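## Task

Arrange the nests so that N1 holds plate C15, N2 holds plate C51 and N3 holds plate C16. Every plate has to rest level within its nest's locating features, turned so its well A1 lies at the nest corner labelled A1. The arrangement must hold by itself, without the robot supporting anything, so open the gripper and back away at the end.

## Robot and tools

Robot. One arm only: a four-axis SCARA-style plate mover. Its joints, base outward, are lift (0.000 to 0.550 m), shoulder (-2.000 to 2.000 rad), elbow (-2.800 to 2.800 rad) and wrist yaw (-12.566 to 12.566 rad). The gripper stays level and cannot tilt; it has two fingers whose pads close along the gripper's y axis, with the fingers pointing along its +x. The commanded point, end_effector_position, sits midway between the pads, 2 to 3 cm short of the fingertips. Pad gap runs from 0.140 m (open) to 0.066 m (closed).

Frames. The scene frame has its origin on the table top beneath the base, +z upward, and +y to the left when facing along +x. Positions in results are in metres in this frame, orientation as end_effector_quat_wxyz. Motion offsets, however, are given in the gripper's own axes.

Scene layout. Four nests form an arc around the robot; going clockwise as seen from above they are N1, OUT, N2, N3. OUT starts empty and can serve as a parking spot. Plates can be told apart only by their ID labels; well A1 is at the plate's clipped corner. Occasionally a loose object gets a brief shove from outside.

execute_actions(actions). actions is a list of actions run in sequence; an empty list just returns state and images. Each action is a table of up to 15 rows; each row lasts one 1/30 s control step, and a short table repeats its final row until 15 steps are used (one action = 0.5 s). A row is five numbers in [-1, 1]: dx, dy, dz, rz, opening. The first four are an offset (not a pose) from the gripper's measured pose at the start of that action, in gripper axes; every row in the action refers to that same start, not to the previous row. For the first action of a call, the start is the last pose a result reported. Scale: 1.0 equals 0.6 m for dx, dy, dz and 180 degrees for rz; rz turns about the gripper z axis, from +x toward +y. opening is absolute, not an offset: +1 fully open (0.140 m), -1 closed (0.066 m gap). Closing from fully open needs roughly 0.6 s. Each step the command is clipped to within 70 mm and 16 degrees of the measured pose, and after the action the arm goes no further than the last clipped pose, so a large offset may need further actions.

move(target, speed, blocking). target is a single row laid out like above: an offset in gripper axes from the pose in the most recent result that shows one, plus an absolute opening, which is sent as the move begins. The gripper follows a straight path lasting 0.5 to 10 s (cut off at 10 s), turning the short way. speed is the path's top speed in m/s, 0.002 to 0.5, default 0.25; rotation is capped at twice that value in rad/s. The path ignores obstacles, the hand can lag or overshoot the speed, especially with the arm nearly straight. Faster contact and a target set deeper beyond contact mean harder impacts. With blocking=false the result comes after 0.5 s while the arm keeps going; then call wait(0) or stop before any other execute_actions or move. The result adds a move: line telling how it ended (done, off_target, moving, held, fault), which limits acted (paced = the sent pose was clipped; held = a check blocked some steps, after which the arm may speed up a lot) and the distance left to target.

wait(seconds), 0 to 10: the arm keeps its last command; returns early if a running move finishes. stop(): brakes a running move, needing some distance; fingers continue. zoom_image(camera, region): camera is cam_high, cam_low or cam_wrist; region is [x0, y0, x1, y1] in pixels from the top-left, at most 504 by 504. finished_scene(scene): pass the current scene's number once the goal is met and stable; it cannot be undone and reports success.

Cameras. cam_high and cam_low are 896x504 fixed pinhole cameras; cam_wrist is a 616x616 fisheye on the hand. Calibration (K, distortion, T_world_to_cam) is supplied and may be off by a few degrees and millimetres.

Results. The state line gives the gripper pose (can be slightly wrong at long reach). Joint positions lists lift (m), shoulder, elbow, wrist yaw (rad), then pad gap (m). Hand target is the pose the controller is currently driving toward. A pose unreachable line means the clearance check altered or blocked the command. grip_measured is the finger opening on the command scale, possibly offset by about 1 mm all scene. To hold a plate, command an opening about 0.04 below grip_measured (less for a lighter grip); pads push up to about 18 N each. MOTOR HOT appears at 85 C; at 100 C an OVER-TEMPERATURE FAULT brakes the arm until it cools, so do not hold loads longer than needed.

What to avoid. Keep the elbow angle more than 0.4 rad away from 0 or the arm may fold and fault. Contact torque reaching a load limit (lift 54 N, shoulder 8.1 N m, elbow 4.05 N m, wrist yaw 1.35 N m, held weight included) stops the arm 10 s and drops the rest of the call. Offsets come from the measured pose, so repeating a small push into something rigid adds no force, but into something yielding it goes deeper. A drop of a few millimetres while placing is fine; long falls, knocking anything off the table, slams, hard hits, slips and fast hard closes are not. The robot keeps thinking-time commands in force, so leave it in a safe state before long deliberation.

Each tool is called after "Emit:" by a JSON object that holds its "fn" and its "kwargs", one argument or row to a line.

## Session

Emit:
{"fn": "execute_actions", "kwargs": {
  "actions": []
}}

Scene clock: 0.00 s.
end_effector_position=(+0.4157, -0.4141, +0.3771) grip_measured=+1.00 end_effector_quat_wxyz=(+1.000, +0.000, +0.000, +0.011)
Joint positions: [ 0.372 -0.785  1.938 -1.131  0.14 ]
Motor temperatures (°C, as the motors report them): [35 30 32 30]
Hand target: +0.416, -0.414, +0.377; +1.000, +0.000, +0.000, +0.011
camera_calibration (this result's frames):
cam_wrist: T_world_to_cam=[[0.0216945, -0.999764, -0.001332, -0.413557], [-0.605606, -0.0120814, -0.795673, 0.533406], [0.795469, 0.0180684, -0.605725, 0.000638898], [0, 0, 0, 1]] pos_world=[0.331498, -0.407026, 0.424253]

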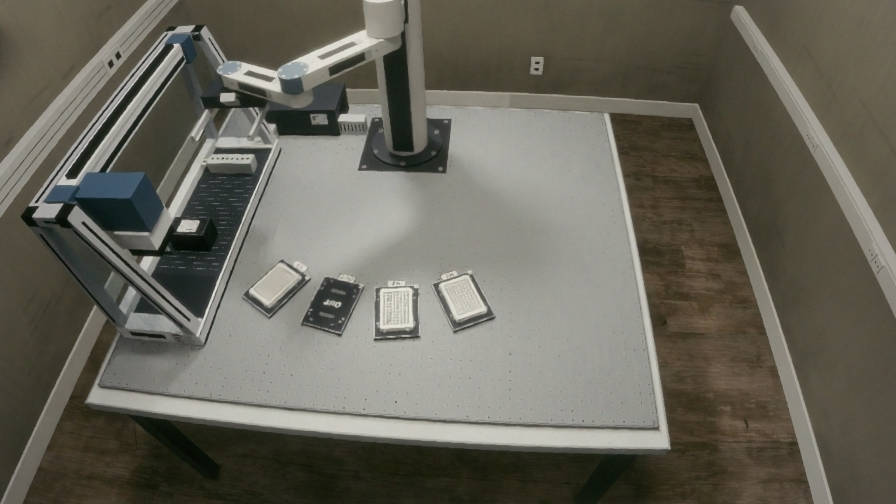

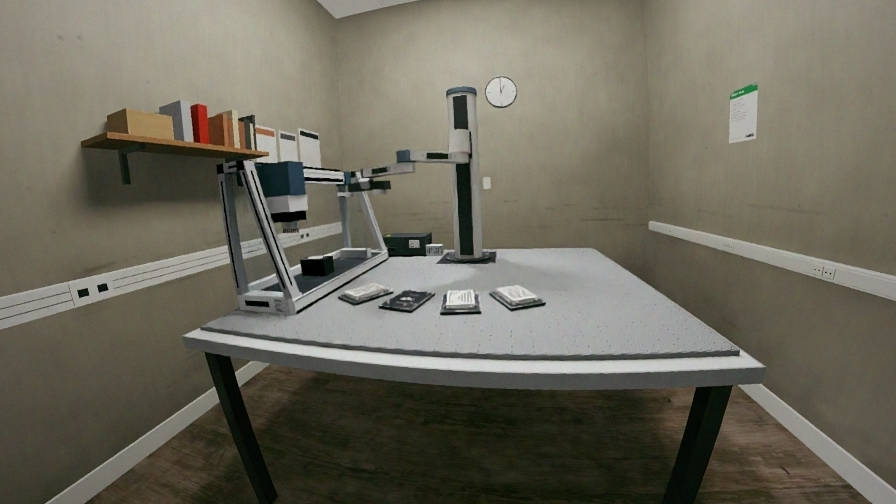

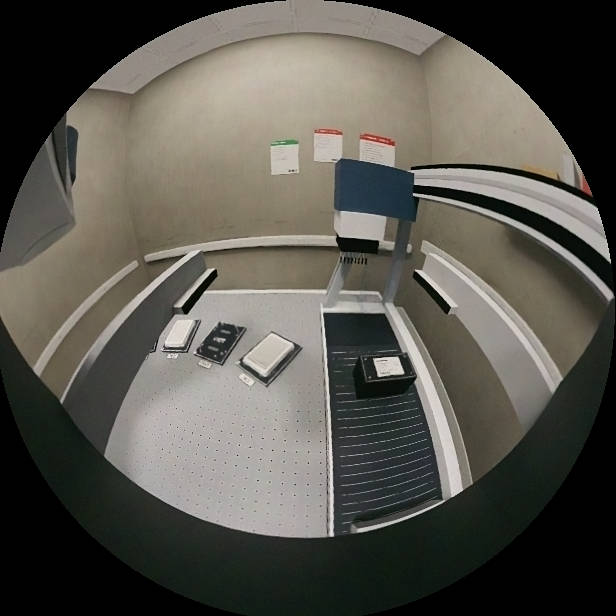

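Emit:
{"fn": "zoom_image", "kwargs": {
  "camera": "cam_high",
  "region": [130, 10, 370, 200]
}}

Emit:
{"fn": "zoom_image", "kwargs": {
  "camera": "cam_high",
  "region": [235, 250, 375, 350]
}}

Emit:
{"fn": "zoom_image", "kwargs": {
  "camera": "cam_high",
  "region": [365, 250, 505, 350]
}}

Emit:
{"fn": "zoom_image", "kwargs": {
  "camera": "cam_wrist",
  "region": [140, 300, 320, 400]
}}

Emit:
{"fn": "zoom_image", "kwargs": {
  "camera": "cam_low",
  "region": [200, 130, 480, 320]
}}

Region (130, 10, 370, 200) of cam_high's 896x504 image, scaled by 2.100, with more detail than that image has; it fills the top 399 rows of this view, and the rest is white.

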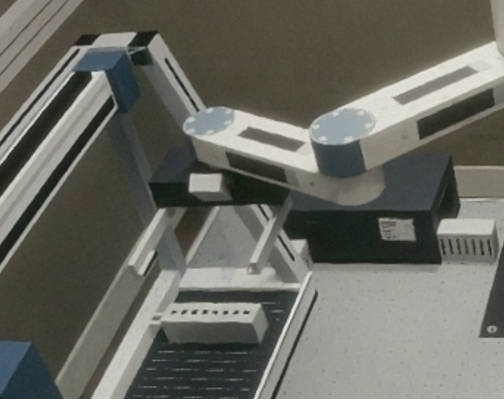

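Region (235, 250, 375, 350) of cam_high's 896x504 image, scaled by 3.600, with more detail than that image has; it fills the top 360 rows of this view, and the rest is white.

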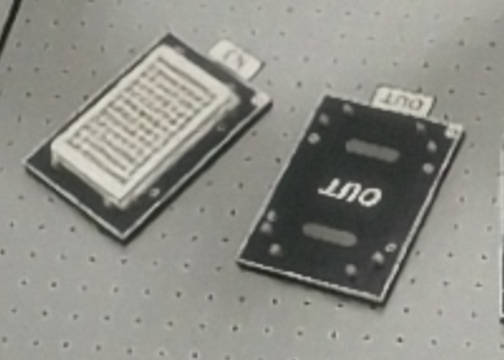

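Region (365, 250, 505, 350) of cam_high's 896x504 image, scaled by 3.600, with more detail than that image has; it fills the top 360 rows of this view, and the rest is white.

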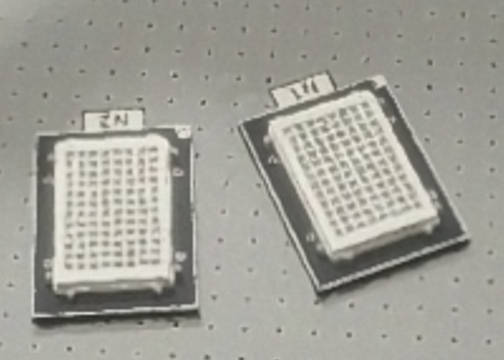

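Region (140, 300, 320, 400) of cam_wrist's 616x616 image, scaled by 2.800, with more detail than that image has.

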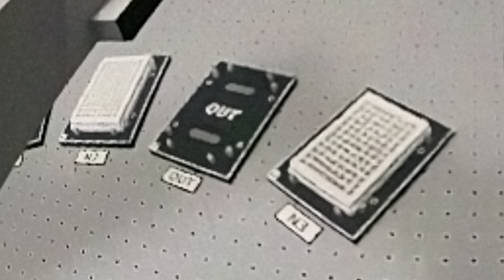

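Region (200, 130, 480, 320) of cam_low's 896x504 image, scaled by 1.800, with more detail than that image has; it fills the top 342 rows of this view, and the rest is white.

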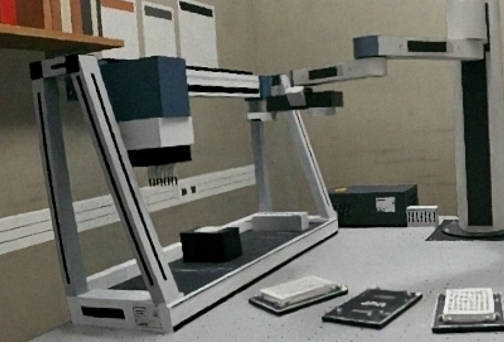

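Emit:
{"fn": "zoom_image", "kwargs": {
  "camera": "cam_wrist",
  "region": [230, 325, 310, 395]
}}

Emit:
{"fn": "zoom_image", "kwargs": {
  "camera": "cam_wrist",
  "region": [145, 310, 215, 370]
}}

Emit:
{"fn": "zoom_image", "kwargs": {
  "camera": "cam_low",
  "region": [330, 275, 560, 325]
}}

Region (230, 325, 310, 395) of cam_wrist's 616x616 image, scaled by 6.300, with more detail than that image has; it fills the top 441 rows of this view, and the rest is white.

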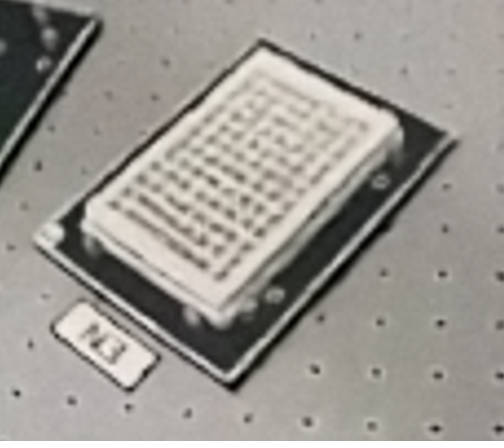

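Region (145, 310, 215, 370) of cam_wrist's 616x616 image, scaled by 7.200, with more detail than that image has; it fills the top 432 rows of this view, and the rest is white.

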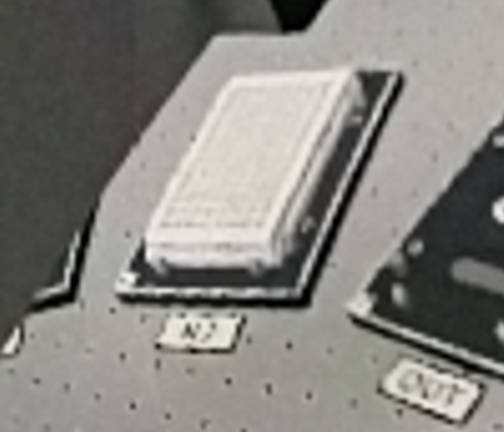

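Region (330, 275, 560, 325) of cam_low's 896x504 image, scaled by 2.191, with more detail than that image has; it fills the top 110 rows of this view, and the rest is white.

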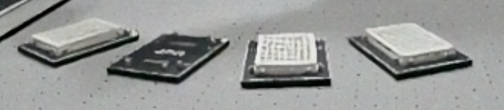

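Emit:
{"fn": "move", "kwargs": {
  "target": [0.353, 0.2173, -0.525, -0.1846, 0.1],
  "speed": 0.45
}}

Scene clock: 98.37 s.
end_effector_position=(+0.6247, -0.2788, +0.0620) grip_measured=+0.10 end_effector_quat_wxyz=(+0.961, +0.000, +0.000, -0.275)
Joint positions: [ 0.057  0.105  1.686 -2.348  0.107]
Motor temperatures (°C, as the motors report them): [35 30 32 30]
Hand target: +0.625, -0.279, +0.062; +0.961, +0.000, +0.000, -0.275
Off the commanded pose: 0.000 m, 0 deg.
move: done; limits=paced
camera_calibration (this result's frames):
cam_wrist: T_world_to_cam=[[-0.529136, -0.848536, -0.001332, 0.103058], [-0.513419, 0.321411, -0.795673, 0.446328], [0.675585, -0.420335, -0.605725, -0.406208], [0, 0, 0, 1]] pos_world=[0.558114, -0.22675, 0.109218]

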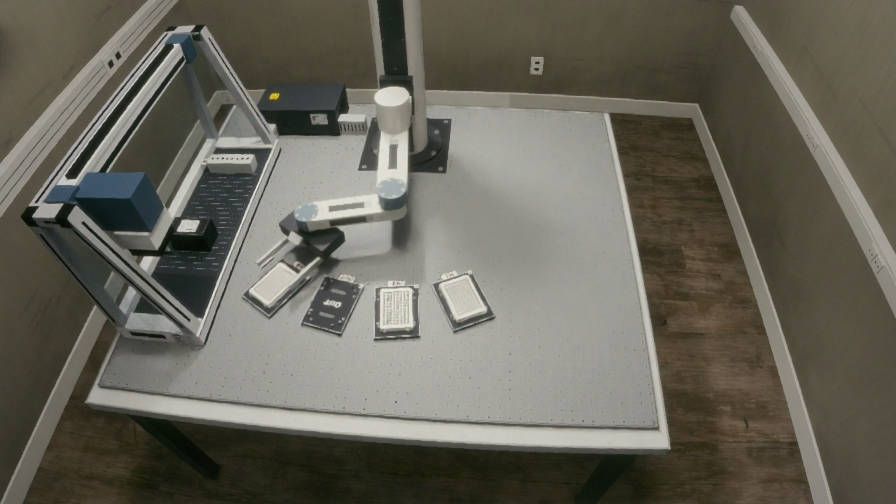

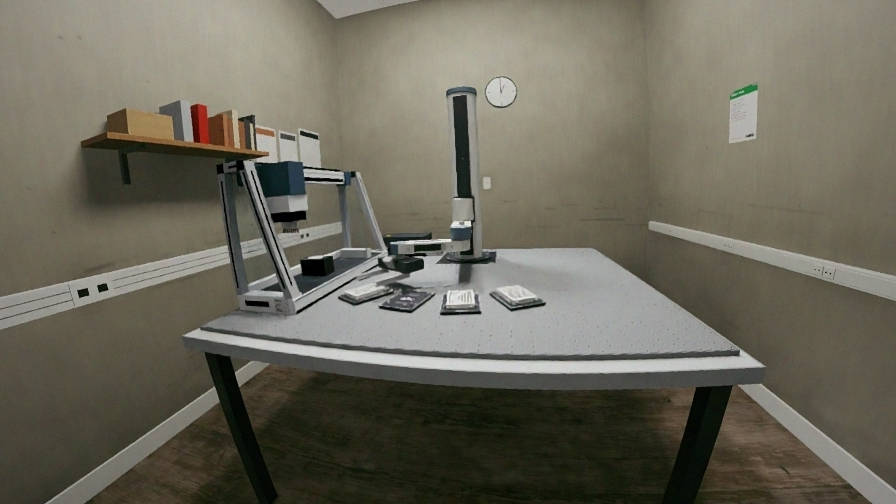

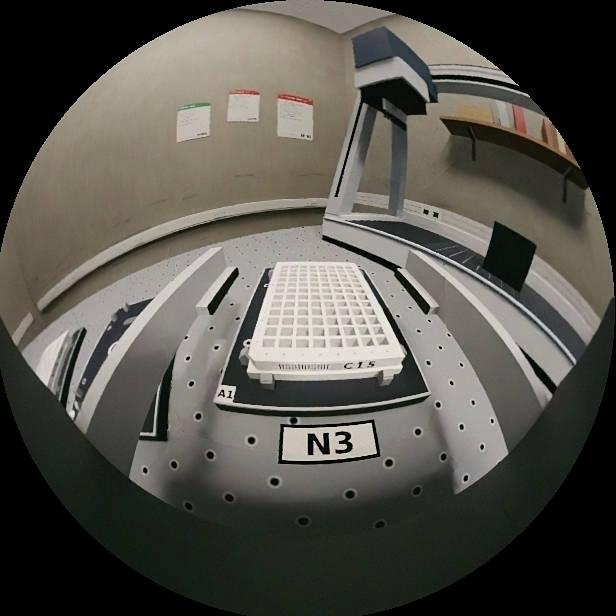

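Emit:
{"fn": "zoom_image", "kwargs": {
  "camera": "cam_wrist",
  "region": [205, 330, 325, 420]
}}

Emit:
{"fn": "zoom_image", "kwargs": {
  "camera": "cam_wrist",
  "region": [320, 330, 440, 420]
}}

Emit:
{"fn": "zoom_image", "kwargs": {
  "camera": "cam_wrist",
  "region": [245, 250, 395, 310]
}}

Emit:
{"fn": "zoom_image", "kwargs": {
  "camera": "cam_wrist",
  "region": [20, 300, 140, 420]
}}

Region (205, 330, 325, 420) of cam_wrist's 616x616 image, scaled by 4.200, with more detail than that image has; it fills the top 378 rows of this view, and the rest is white.

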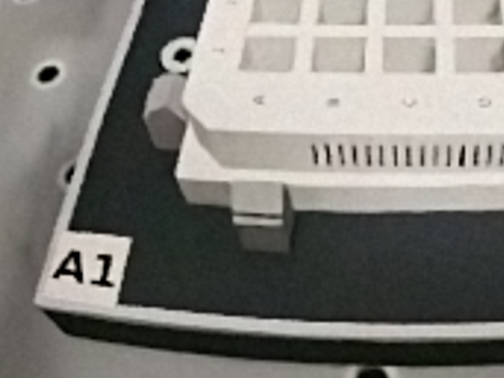

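Region (320, 330, 440, 420) of cam_wrist's 616x616 image, scaled by 4.200, with more detail than that image has; it fills the top 378 rows of this view, and the rest is white.

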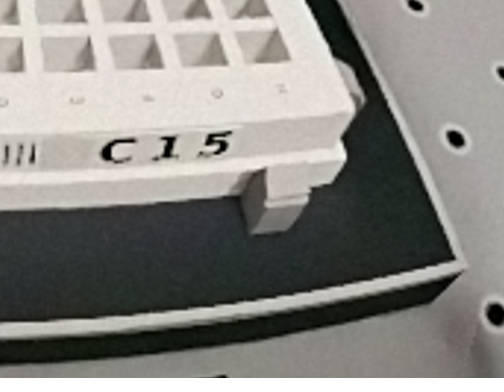

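Region (245, 250, 395, 310) of cam_wrist's 616x616 image, scaled by 3.360, with more detail than that image has; it fills the top 202 rows of this view, and the rest is white.

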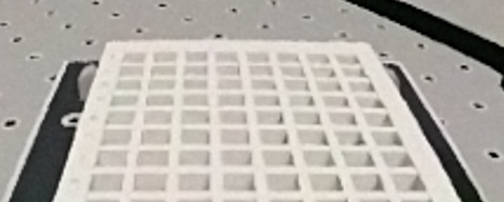

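Region (20, 300, 140, 420) of cam_wrist's 616x616 image, scaled by 4.200, with more detail than that image has.

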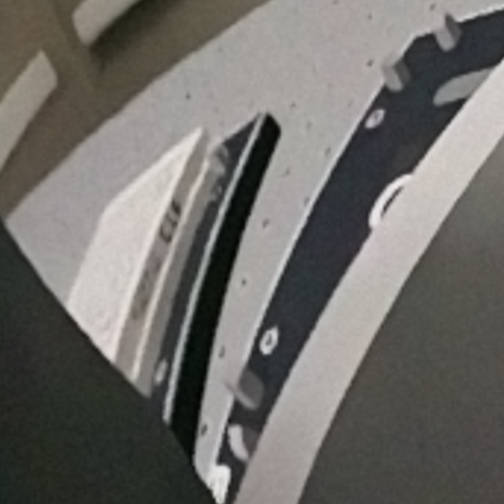

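Emit:
{"fn": "zoom_image", "kwargs": {
  "camera": "cam_wrist",
  "region": [45, 335, 80, 370]
}}

Region (45, 335, 80, 370) of cam_wrist's 616x616 image, scaled by 14.400, with more detail than that image has.

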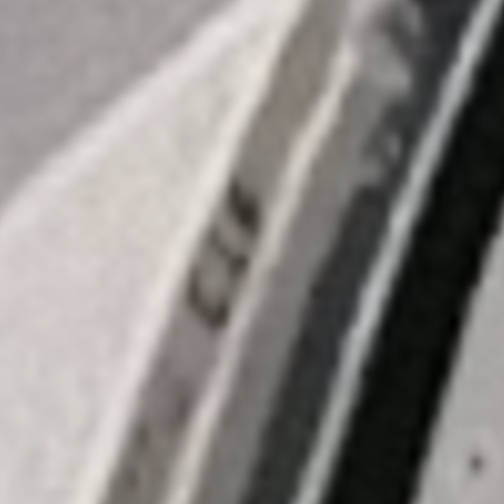

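Emit:
{"fn": "zoom_image", "kwargs": {
  "camera": "cam_wrist",
  "region": [235, 340, 305, 395]
}}

Emit:
{"fn": "zoom_image", "kwargs": {
  "camera": "cam_wrist",
  "region": [350, 335, 420, 390]
}}

Region (235, 340, 305, 395) of cam_wrist's 616x616 image, scaled by 7.200, with more detail than that image has; it fills the top 396 rows of this view, and the rest is white.

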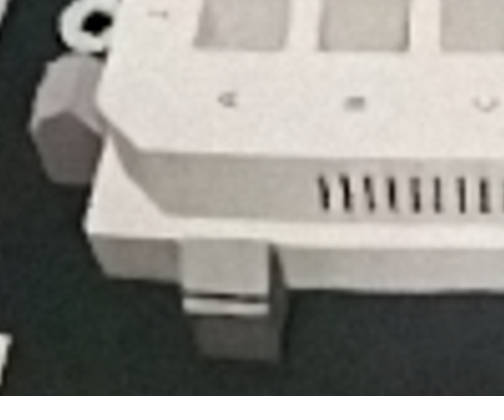

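Region (350, 335, 420, 390) of cam_wrist's 616x616 image, scaled by 7.200, with more detail than that image has; it fills the top 396 rows of this view, and the rest is white.

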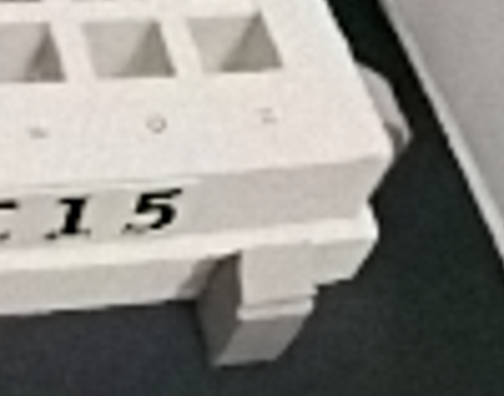

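Emit:
{"fn": "zoom_image", "kwargs": {
  "camera": "cam_wrist",
  "region": [150, 240, 250, 350]
}}

Emit:
{"fn": "zoom_image", "kwargs": {
  "camera": "cam_wrist",
  "region": [385, 240, 485, 350]
}}

Region (150, 240, 250, 350) of cam_wrist's 616x616 image, scaled by 4.582, with more detail than that image has; it fills the left 458 columns of this view, and the rest is white.

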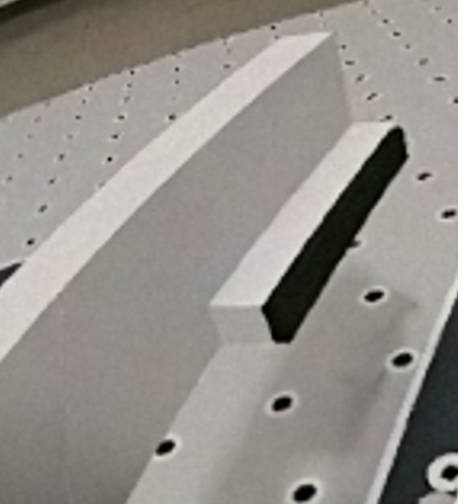

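Region (385, 240, 485, 350) of cam_wrist's 616x616 image, scaled by 4.582, with more detail than that image has; it fills the left 458 columns of this view, and the rest is white.

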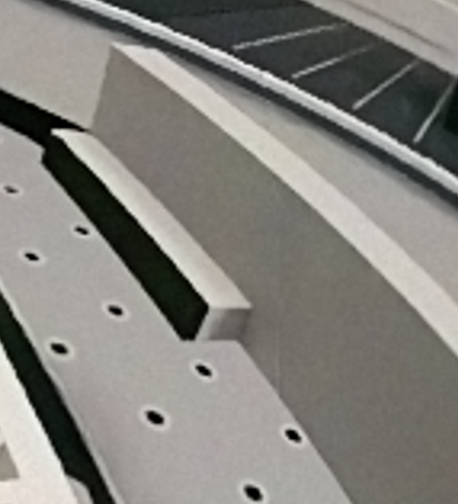

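Emit:
{"fn": "execute_actions", "kwargs": {
  "actions": [
    [[0.003,-0.0005,-0.001,0.0004,0.05],[0.009,-0.0012,-0.003,0.0004,0],[0.017,-0.0022,-0.006,0.0004,-0.05],[0.026,-0.0033,-0.009,0.0004,-0.1],[0.035,-0.0044,-0.013,0.0004,-0.15],[0.042,-0.0053,-0.017,0.0004,-0.15],[0.047,-0.006,-0.021,0.0004,-0.15],[0.05,-0.0063,-0.026,0.0004,-0.15],[0.05,-0.0063,-0.031,0.0004,-0.15],[0.05,-0.0063,-0.036,0.0004,-0.15],[0.05,-0.0063,-0.041,0.0004,-0.15],[0.05,-0.0063,-0.046,0.0004,-0.15],[0.05,-0.0063,-0.050,0.0004,-0.15],[0.05,-0.0063,-0.0525,0.0004,-0.15],[0.05,-0.0063,-0.0542,0.0004,-0.15]]
  ]
}}

Emit:
{"fn": "wait", "kwargs": {
  "seconds": 0.3
}}

Emit:
{"fn": "zoom_image", "kwargs": {
  "camera": "cam_wrist",
  "region": [150, 230, 330, 450]
}}

Emit:
{"fn": "zoom_image", "kwargs": {
  "camera": "cam_wrist",
  "region": [330, 230, 510, 450]
}}

Scene clock: 196.17 s.
end_effector_position=(+0.6482, -0.2977, +0.0313) grip_measured=-0.15 end_effector_quat_wxyz=(+0.962, +0.000, +0.000, -0.274)
Joint positions: [ 0.026  0.015  1.87  -2.441  0.097]
Motor temperatures (°C, as the motors report them): [35 30 32 30]
Hand target: +0.648, -0.298, +0.030; +0.962, +0.000, +0.000, -0.274
Off the commanded pose: 0.002 m, 0 deg.
camera_calibration (this result's frames):
cam_wrist: T_world_to_cam=[[-0.527768, -0.849388, -0.001332, 0.098185], [-0.513937, 0.320583, -0.795673, 0.440117], [0.676262, -0.419246, -0.605725, -0.448774], [0, 0, 0, 1]] pos_world=[0.5815, -0.245843, 0.0784864]

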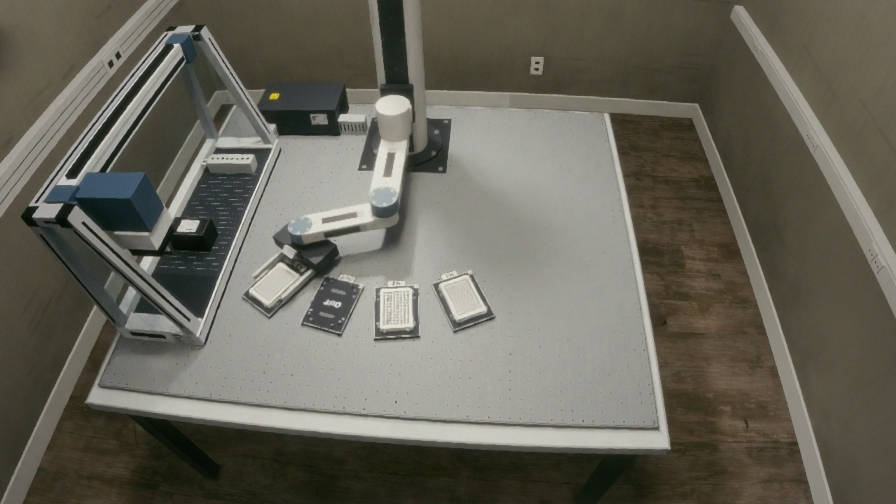

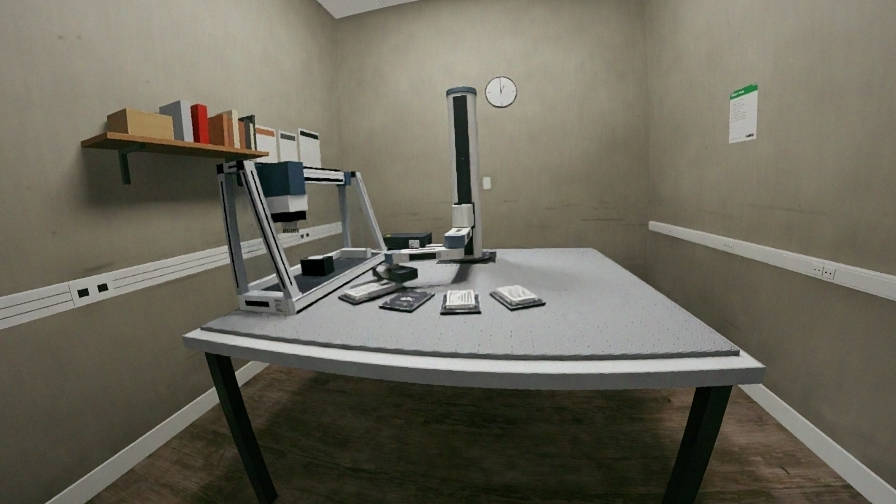

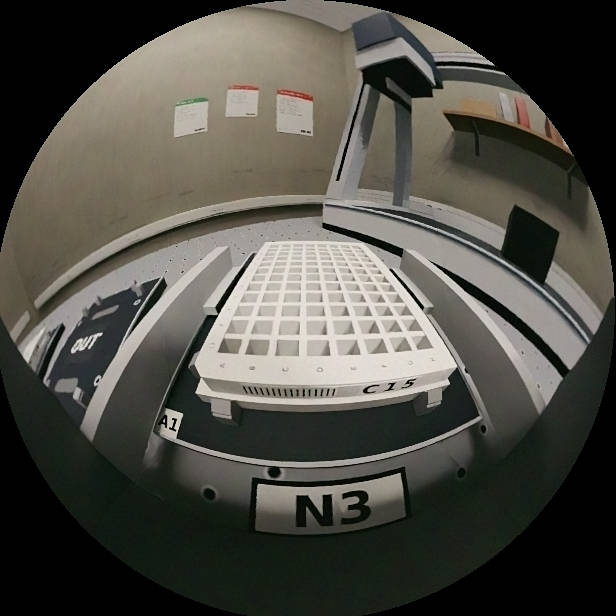

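Scene clock: 196.47 s.
end_effector_position=(+0.6482, -0.2977, +0.0295) grip_measured=-0.15 end_effector_quat_wxyz=(+0.962, +0.000, +0.000, -0.274)
Joint positions: [ 0.024  0.015  1.87  -2.441  0.097]
Motor temperatures (°C, as the motors report them): [35 30 32 30]
Hand target: +0.648, -0.298, +0.030; +0.962, +0.000, +0.000, -0.274
Off the commanded pose: 0.000 m, 0 deg.
wait: 0.30 s; at rest by 0.20 s
camera_calibration (this result's frames):
cam_wrist: T_world_to_cam=[[-0.527765, -0.849389, -0.001332, 0.0981854], [-0.513938, 0.320582, -0.795673, 0.438671], [0.676263, -0.419244, -0.605725, -0.44988], [0, 0, 0, 1]] pos_world=[0.581505, -0.245842, 0.0766658]

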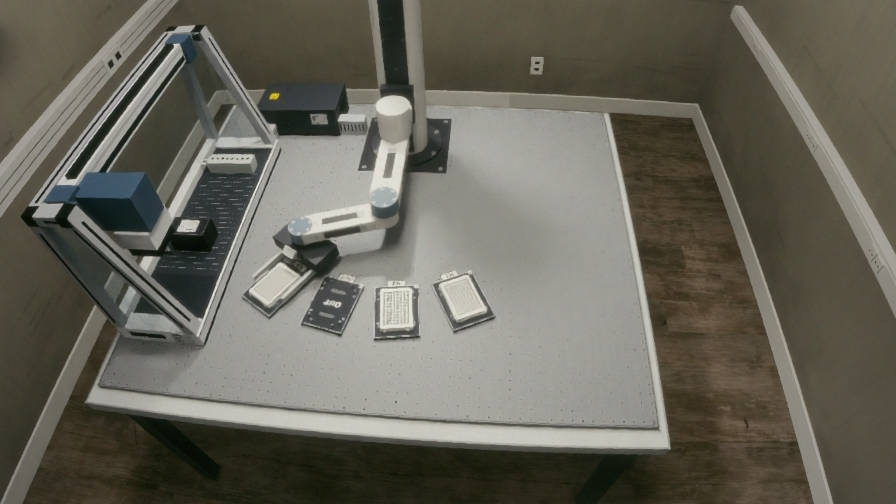

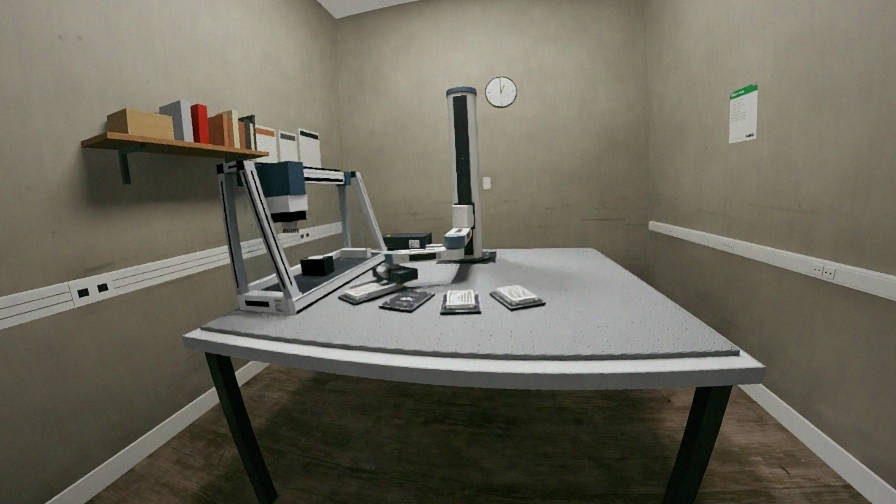

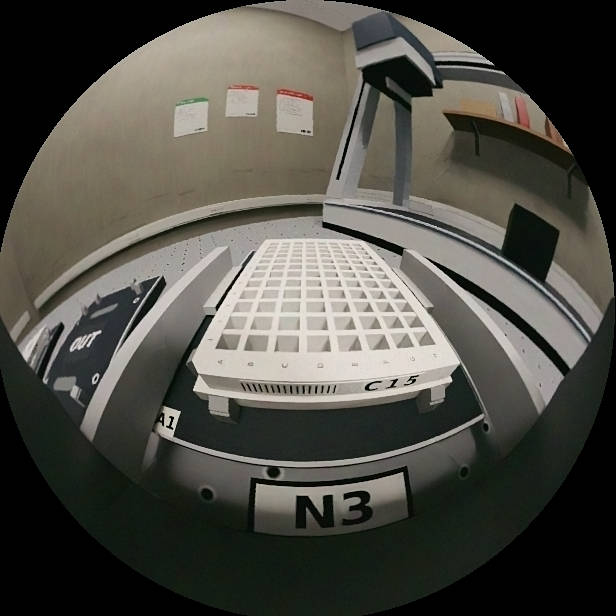

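Region (150, 230, 330, 450) of cam_wrist's 616x616 image, scaled by 2.291, with more detail than that image has; it fills the left 412 columns of this view, and the rest is white.

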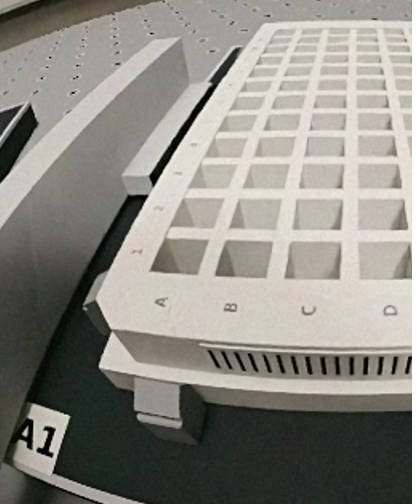

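Region (330, 230, 510, 450) of cam_wrist's 616x616 image, scaled by 2.291, with more detail than that image has; it fills the left 412 columns of this view, and the rest is white.

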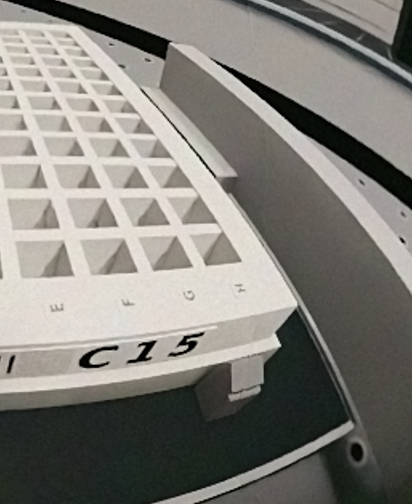

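Emit:
{"fn": "execute_actions", "kwargs": {
  "actions": []
}}

Scene clock: 222.40 s.
end_effector_position=(+0.6482, -0.2977, +0.0295) grip_measured=-0.15 end_effector_quat_wxyz=(+0.962, +0.000, +0.000, -0.274)
Joint positions: [ 0.024  0.015  1.87  -2.441  0.097]
Motor temperatures (°C, as the motors report them): [35 30 32 30]
Hand target: +0.648, -0.298, +0.030; +0.962, +0.000, +0.000, -0.274
Off the commanded pose: 0.000 m, 0 deg.
camera_calibration (this result's frames):
cam_wrist: T_world_to_cam=[[-0.527765, -0.849389, -0.001332, 0.0981853], [-0.513938, 0.320581, -0.795673, 0.438671], [0.676263, -0.419244, -0.605725, -0.449879], [0, 0, 0, 1]] pos_world=[0.581505, -0.245842, 0.0766664]

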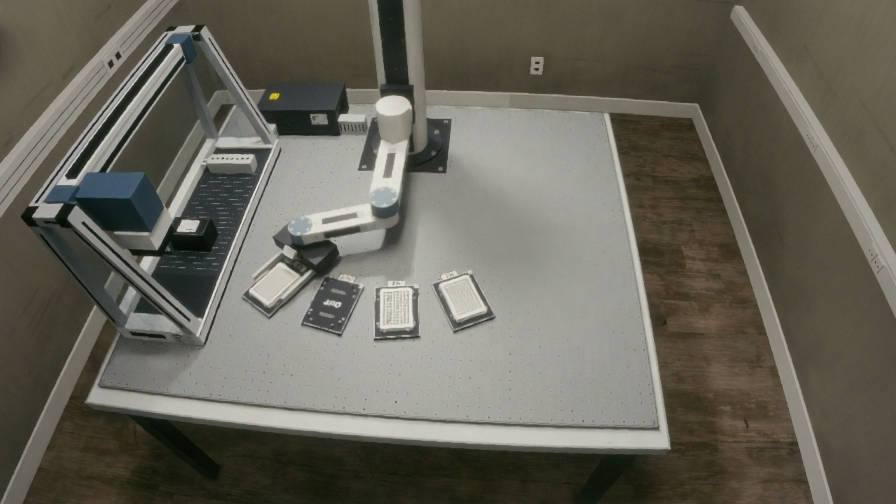

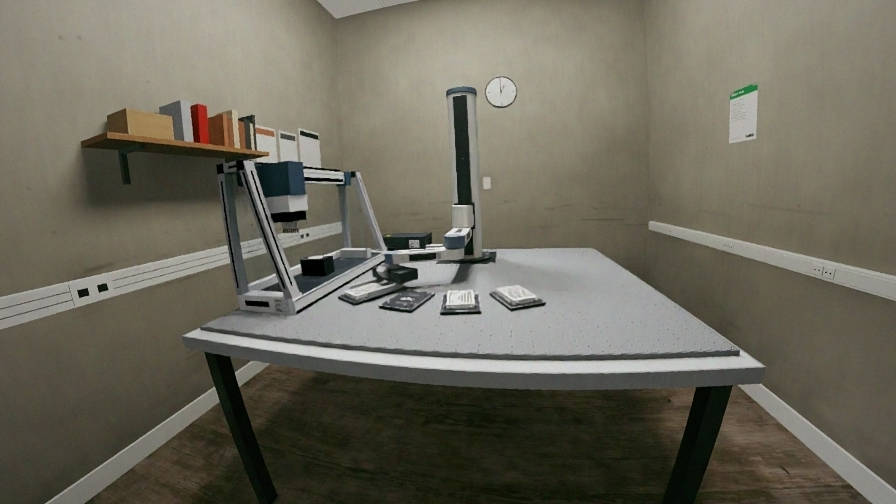

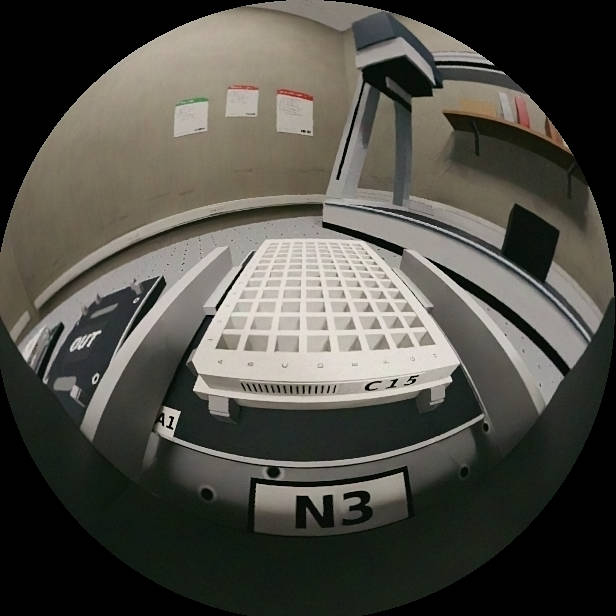

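Emit:
{"fn": "execute_actions", "kwargs": {
  "actions": [
    [[0,0,0,0,-0.25],[0,0,0,0,-0.33],[0,0,0,0,-0.40],[0,0,0,0,-0.43],[0,0,0,0,-0.45],[0,0,0,0,-0.46],[0,0,0,0,-0.47],[0,0,0,0,-0.48],[0,0,0,0,-0.49],[0,0,0,0,-0.50],[0,0,0,0,-0.51],[0,0,0,0,-0.52],[0,0,0,0,-0.53]]
  ]
}}

Scene clock: 226.53 s.
end_effector_position=(+0.6484, -0.2976, +0.0295) grip_measured=-0.48 end_effector_quat_wxyz=(+0.962, +0.000, +0.000, -0.274)
Joint positions: [ 0.024  0.015  1.87  -2.44   0.085]
Motor temperatures (°C, as the motors report them): [35 30 32 30]
Hand target: +0.648, -0.298, +0.029; +0.962, +0.000, +0.000, -0.274
Off the commanded pose: 0.000 m, 0 deg.
camera_calibration (this result's frames):
cam_wrist: T_world_to_cam=[[-0.526983, -0.849875, -0.001332, 0.0977885], [-0.514233, 0.320108, -0.795673, 0.438749], [0.676649, -0.418621, -0.605725, -0.44998], [0, 0, 0, 1]] pos_world=[0.581631, -0.24571, 0.0766666]

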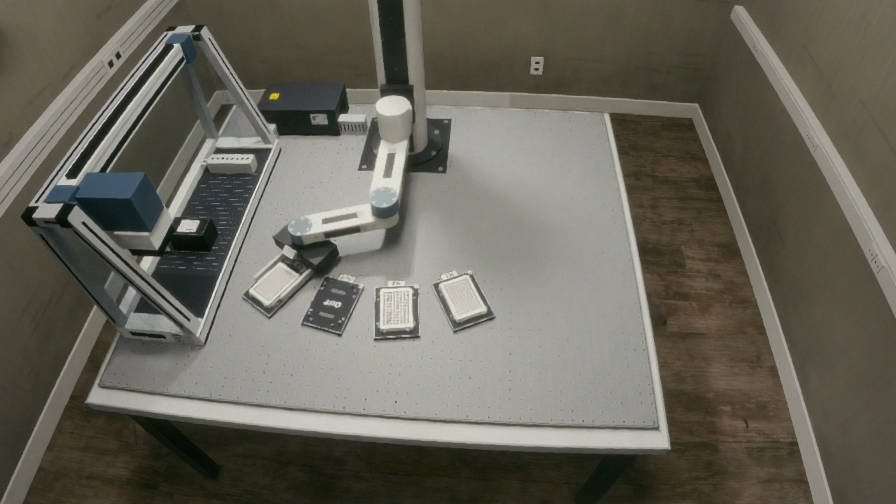

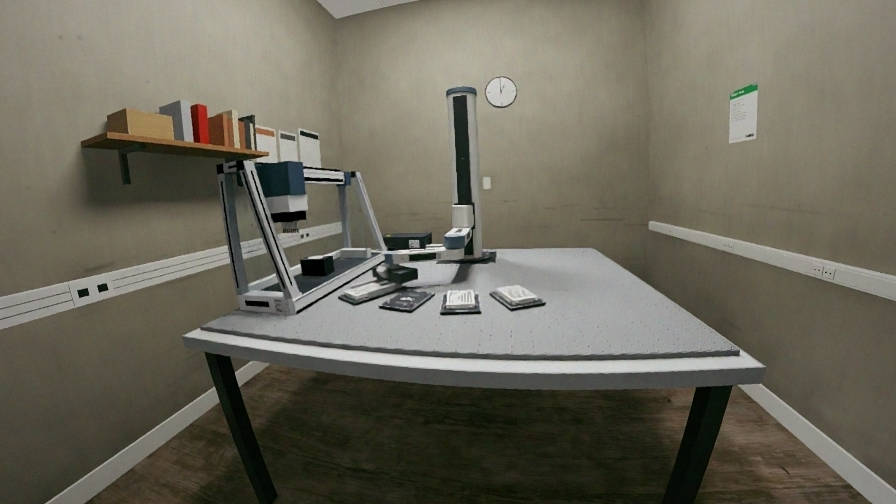

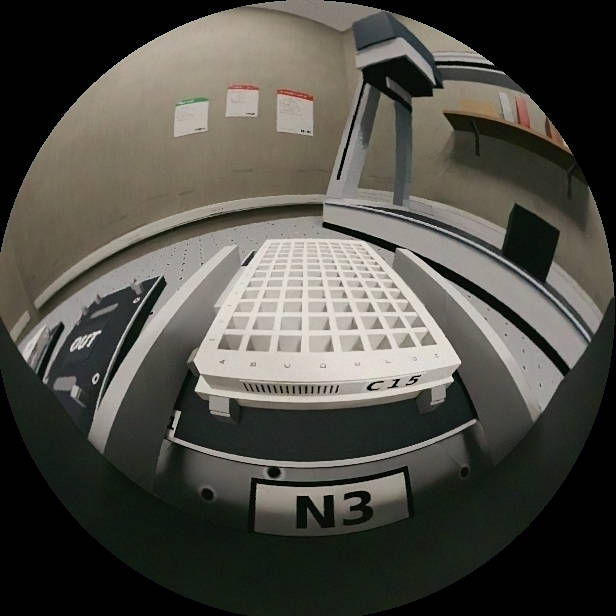

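Emit:
{"fn": "execute_actions", "kwargs": {
  "actions": [
    [[0,0,0.002,0,-0.525],[0,0,0.005,0,-0.525],[0,0,0.009,0,-0.525],[0,0,0.014,0,-0.525],[0,0,0.02,0,-0.525],[0,0,0.026,0,-0.525],[0,0,0.031,0,-0.525],[0,0,0.035,0,-0.525],[0,0,0.0375,0,-0.525],[0,0,0.0385,0,-0.525]]
  ]
}}

Emit:
{"fn": "zoom_image", "kwargs": {
  "camera": "cam_wrist",
  "region": [175, 390, 325, 490]
}}

Emit:
{"fn": "zoom_image", "kwargs": {
  "camera": "cam_wrist",
  "region": [320, 390, 470, 490]
}}

Scene clock: 232.23 s.
end_effector_position=(+0.6484, -0.2975, +0.0526) grip_measured=-0.48 end_effector_quat_wxyz=(+0.962, +0.000, +0.000, -0.274)
Joint positions: [ 0.048  0.015  1.87  -2.44   0.085]
Motor temperatures (°C, as the motors report them): [35 30 32 30]
Hand target: +0.648, -0.298, +0.053; +0.962, +0.000, +0.000, -0.274
Off the commanded pose: 0.000 m, 0 deg.
camera_calibration (this result's frames):
cam_wrist: T_world_to_cam=[[-0.526908, -0.849921, -0.001332, 0.0977954], [-0.514261, 0.320063, -0.795673, 0.457158], [0.676686, -0.418561, -0.605725, -0.435985], [0, 0, 0, 1]] pos_world=[0.581652, -0.245687, 0.099792]

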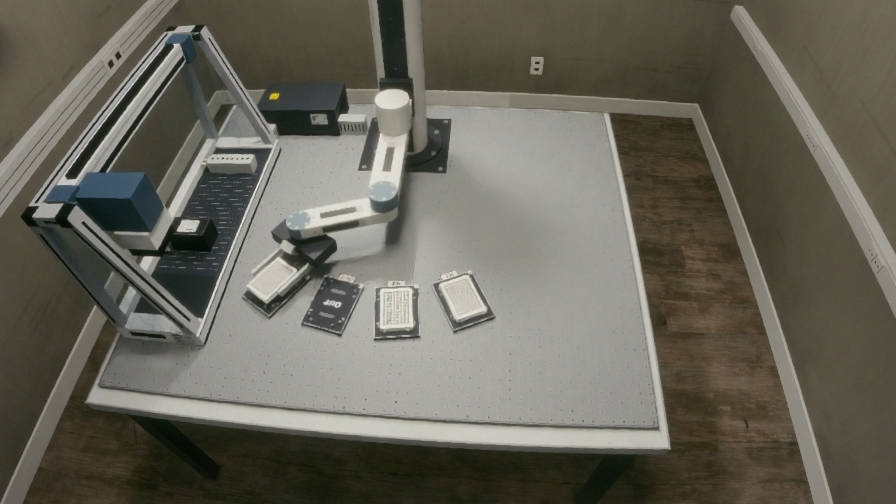

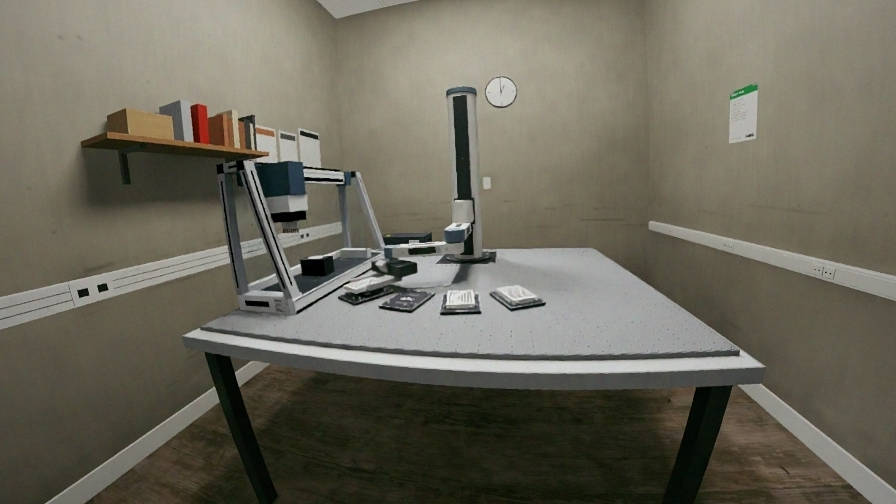

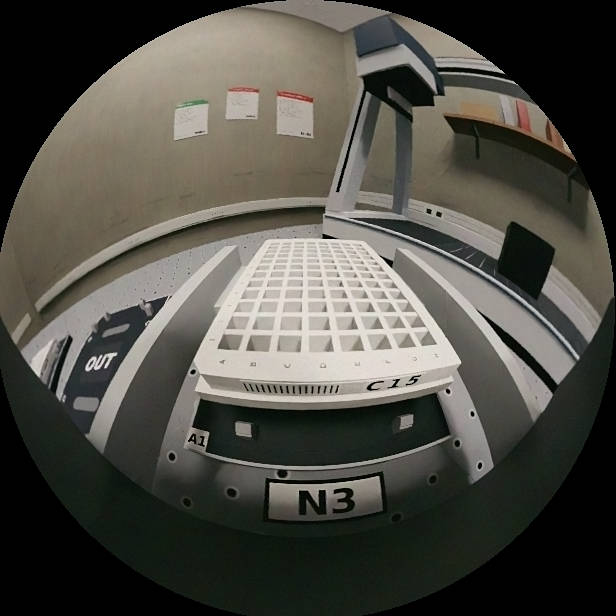

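Region (175, 390, 325, 490) of cam_wrist's 616x616 image, scaled by 3.360, with more detail than that image has.

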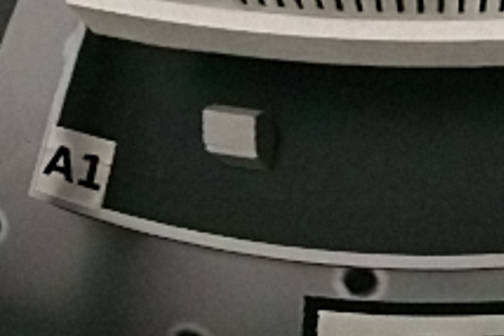

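Region (320, 390, 470, 490) of cam_wrist's 616x616 image, scaled by 3.360, with more detail than that image has.

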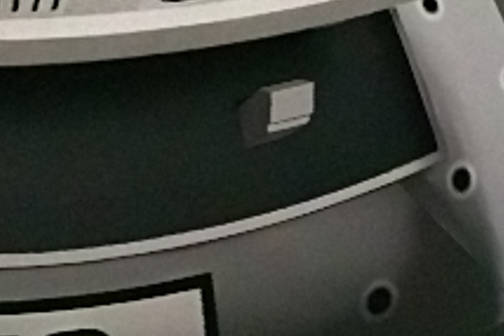

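Emit:
{"fn": "zoom_image", "kwargs": {
  "camera": "cam_wrist",
  "region": [20, 280, 200, 460]
}}

Emit:
{"fn": "zoom_image", "kwargs": {
  "camera": "cam_high",
  "region": [230, 230, 510, 360]
}}

Region (20, 280, 200, 460) of cam_wrist's 616x616 image, scaled by 2.800, with more detail than that image has.

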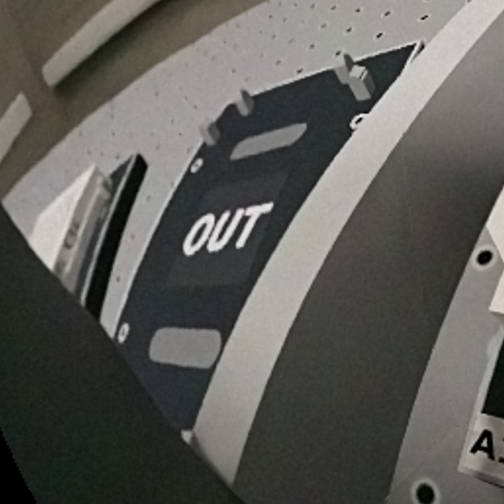

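Region (230, 230, 510, 360) of cam_high's 896x504 image, scaled by 1.800, with more detail than that image has; it fills the top 234 rows of this view, and the rest is white.

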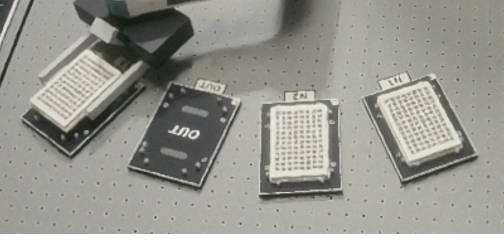

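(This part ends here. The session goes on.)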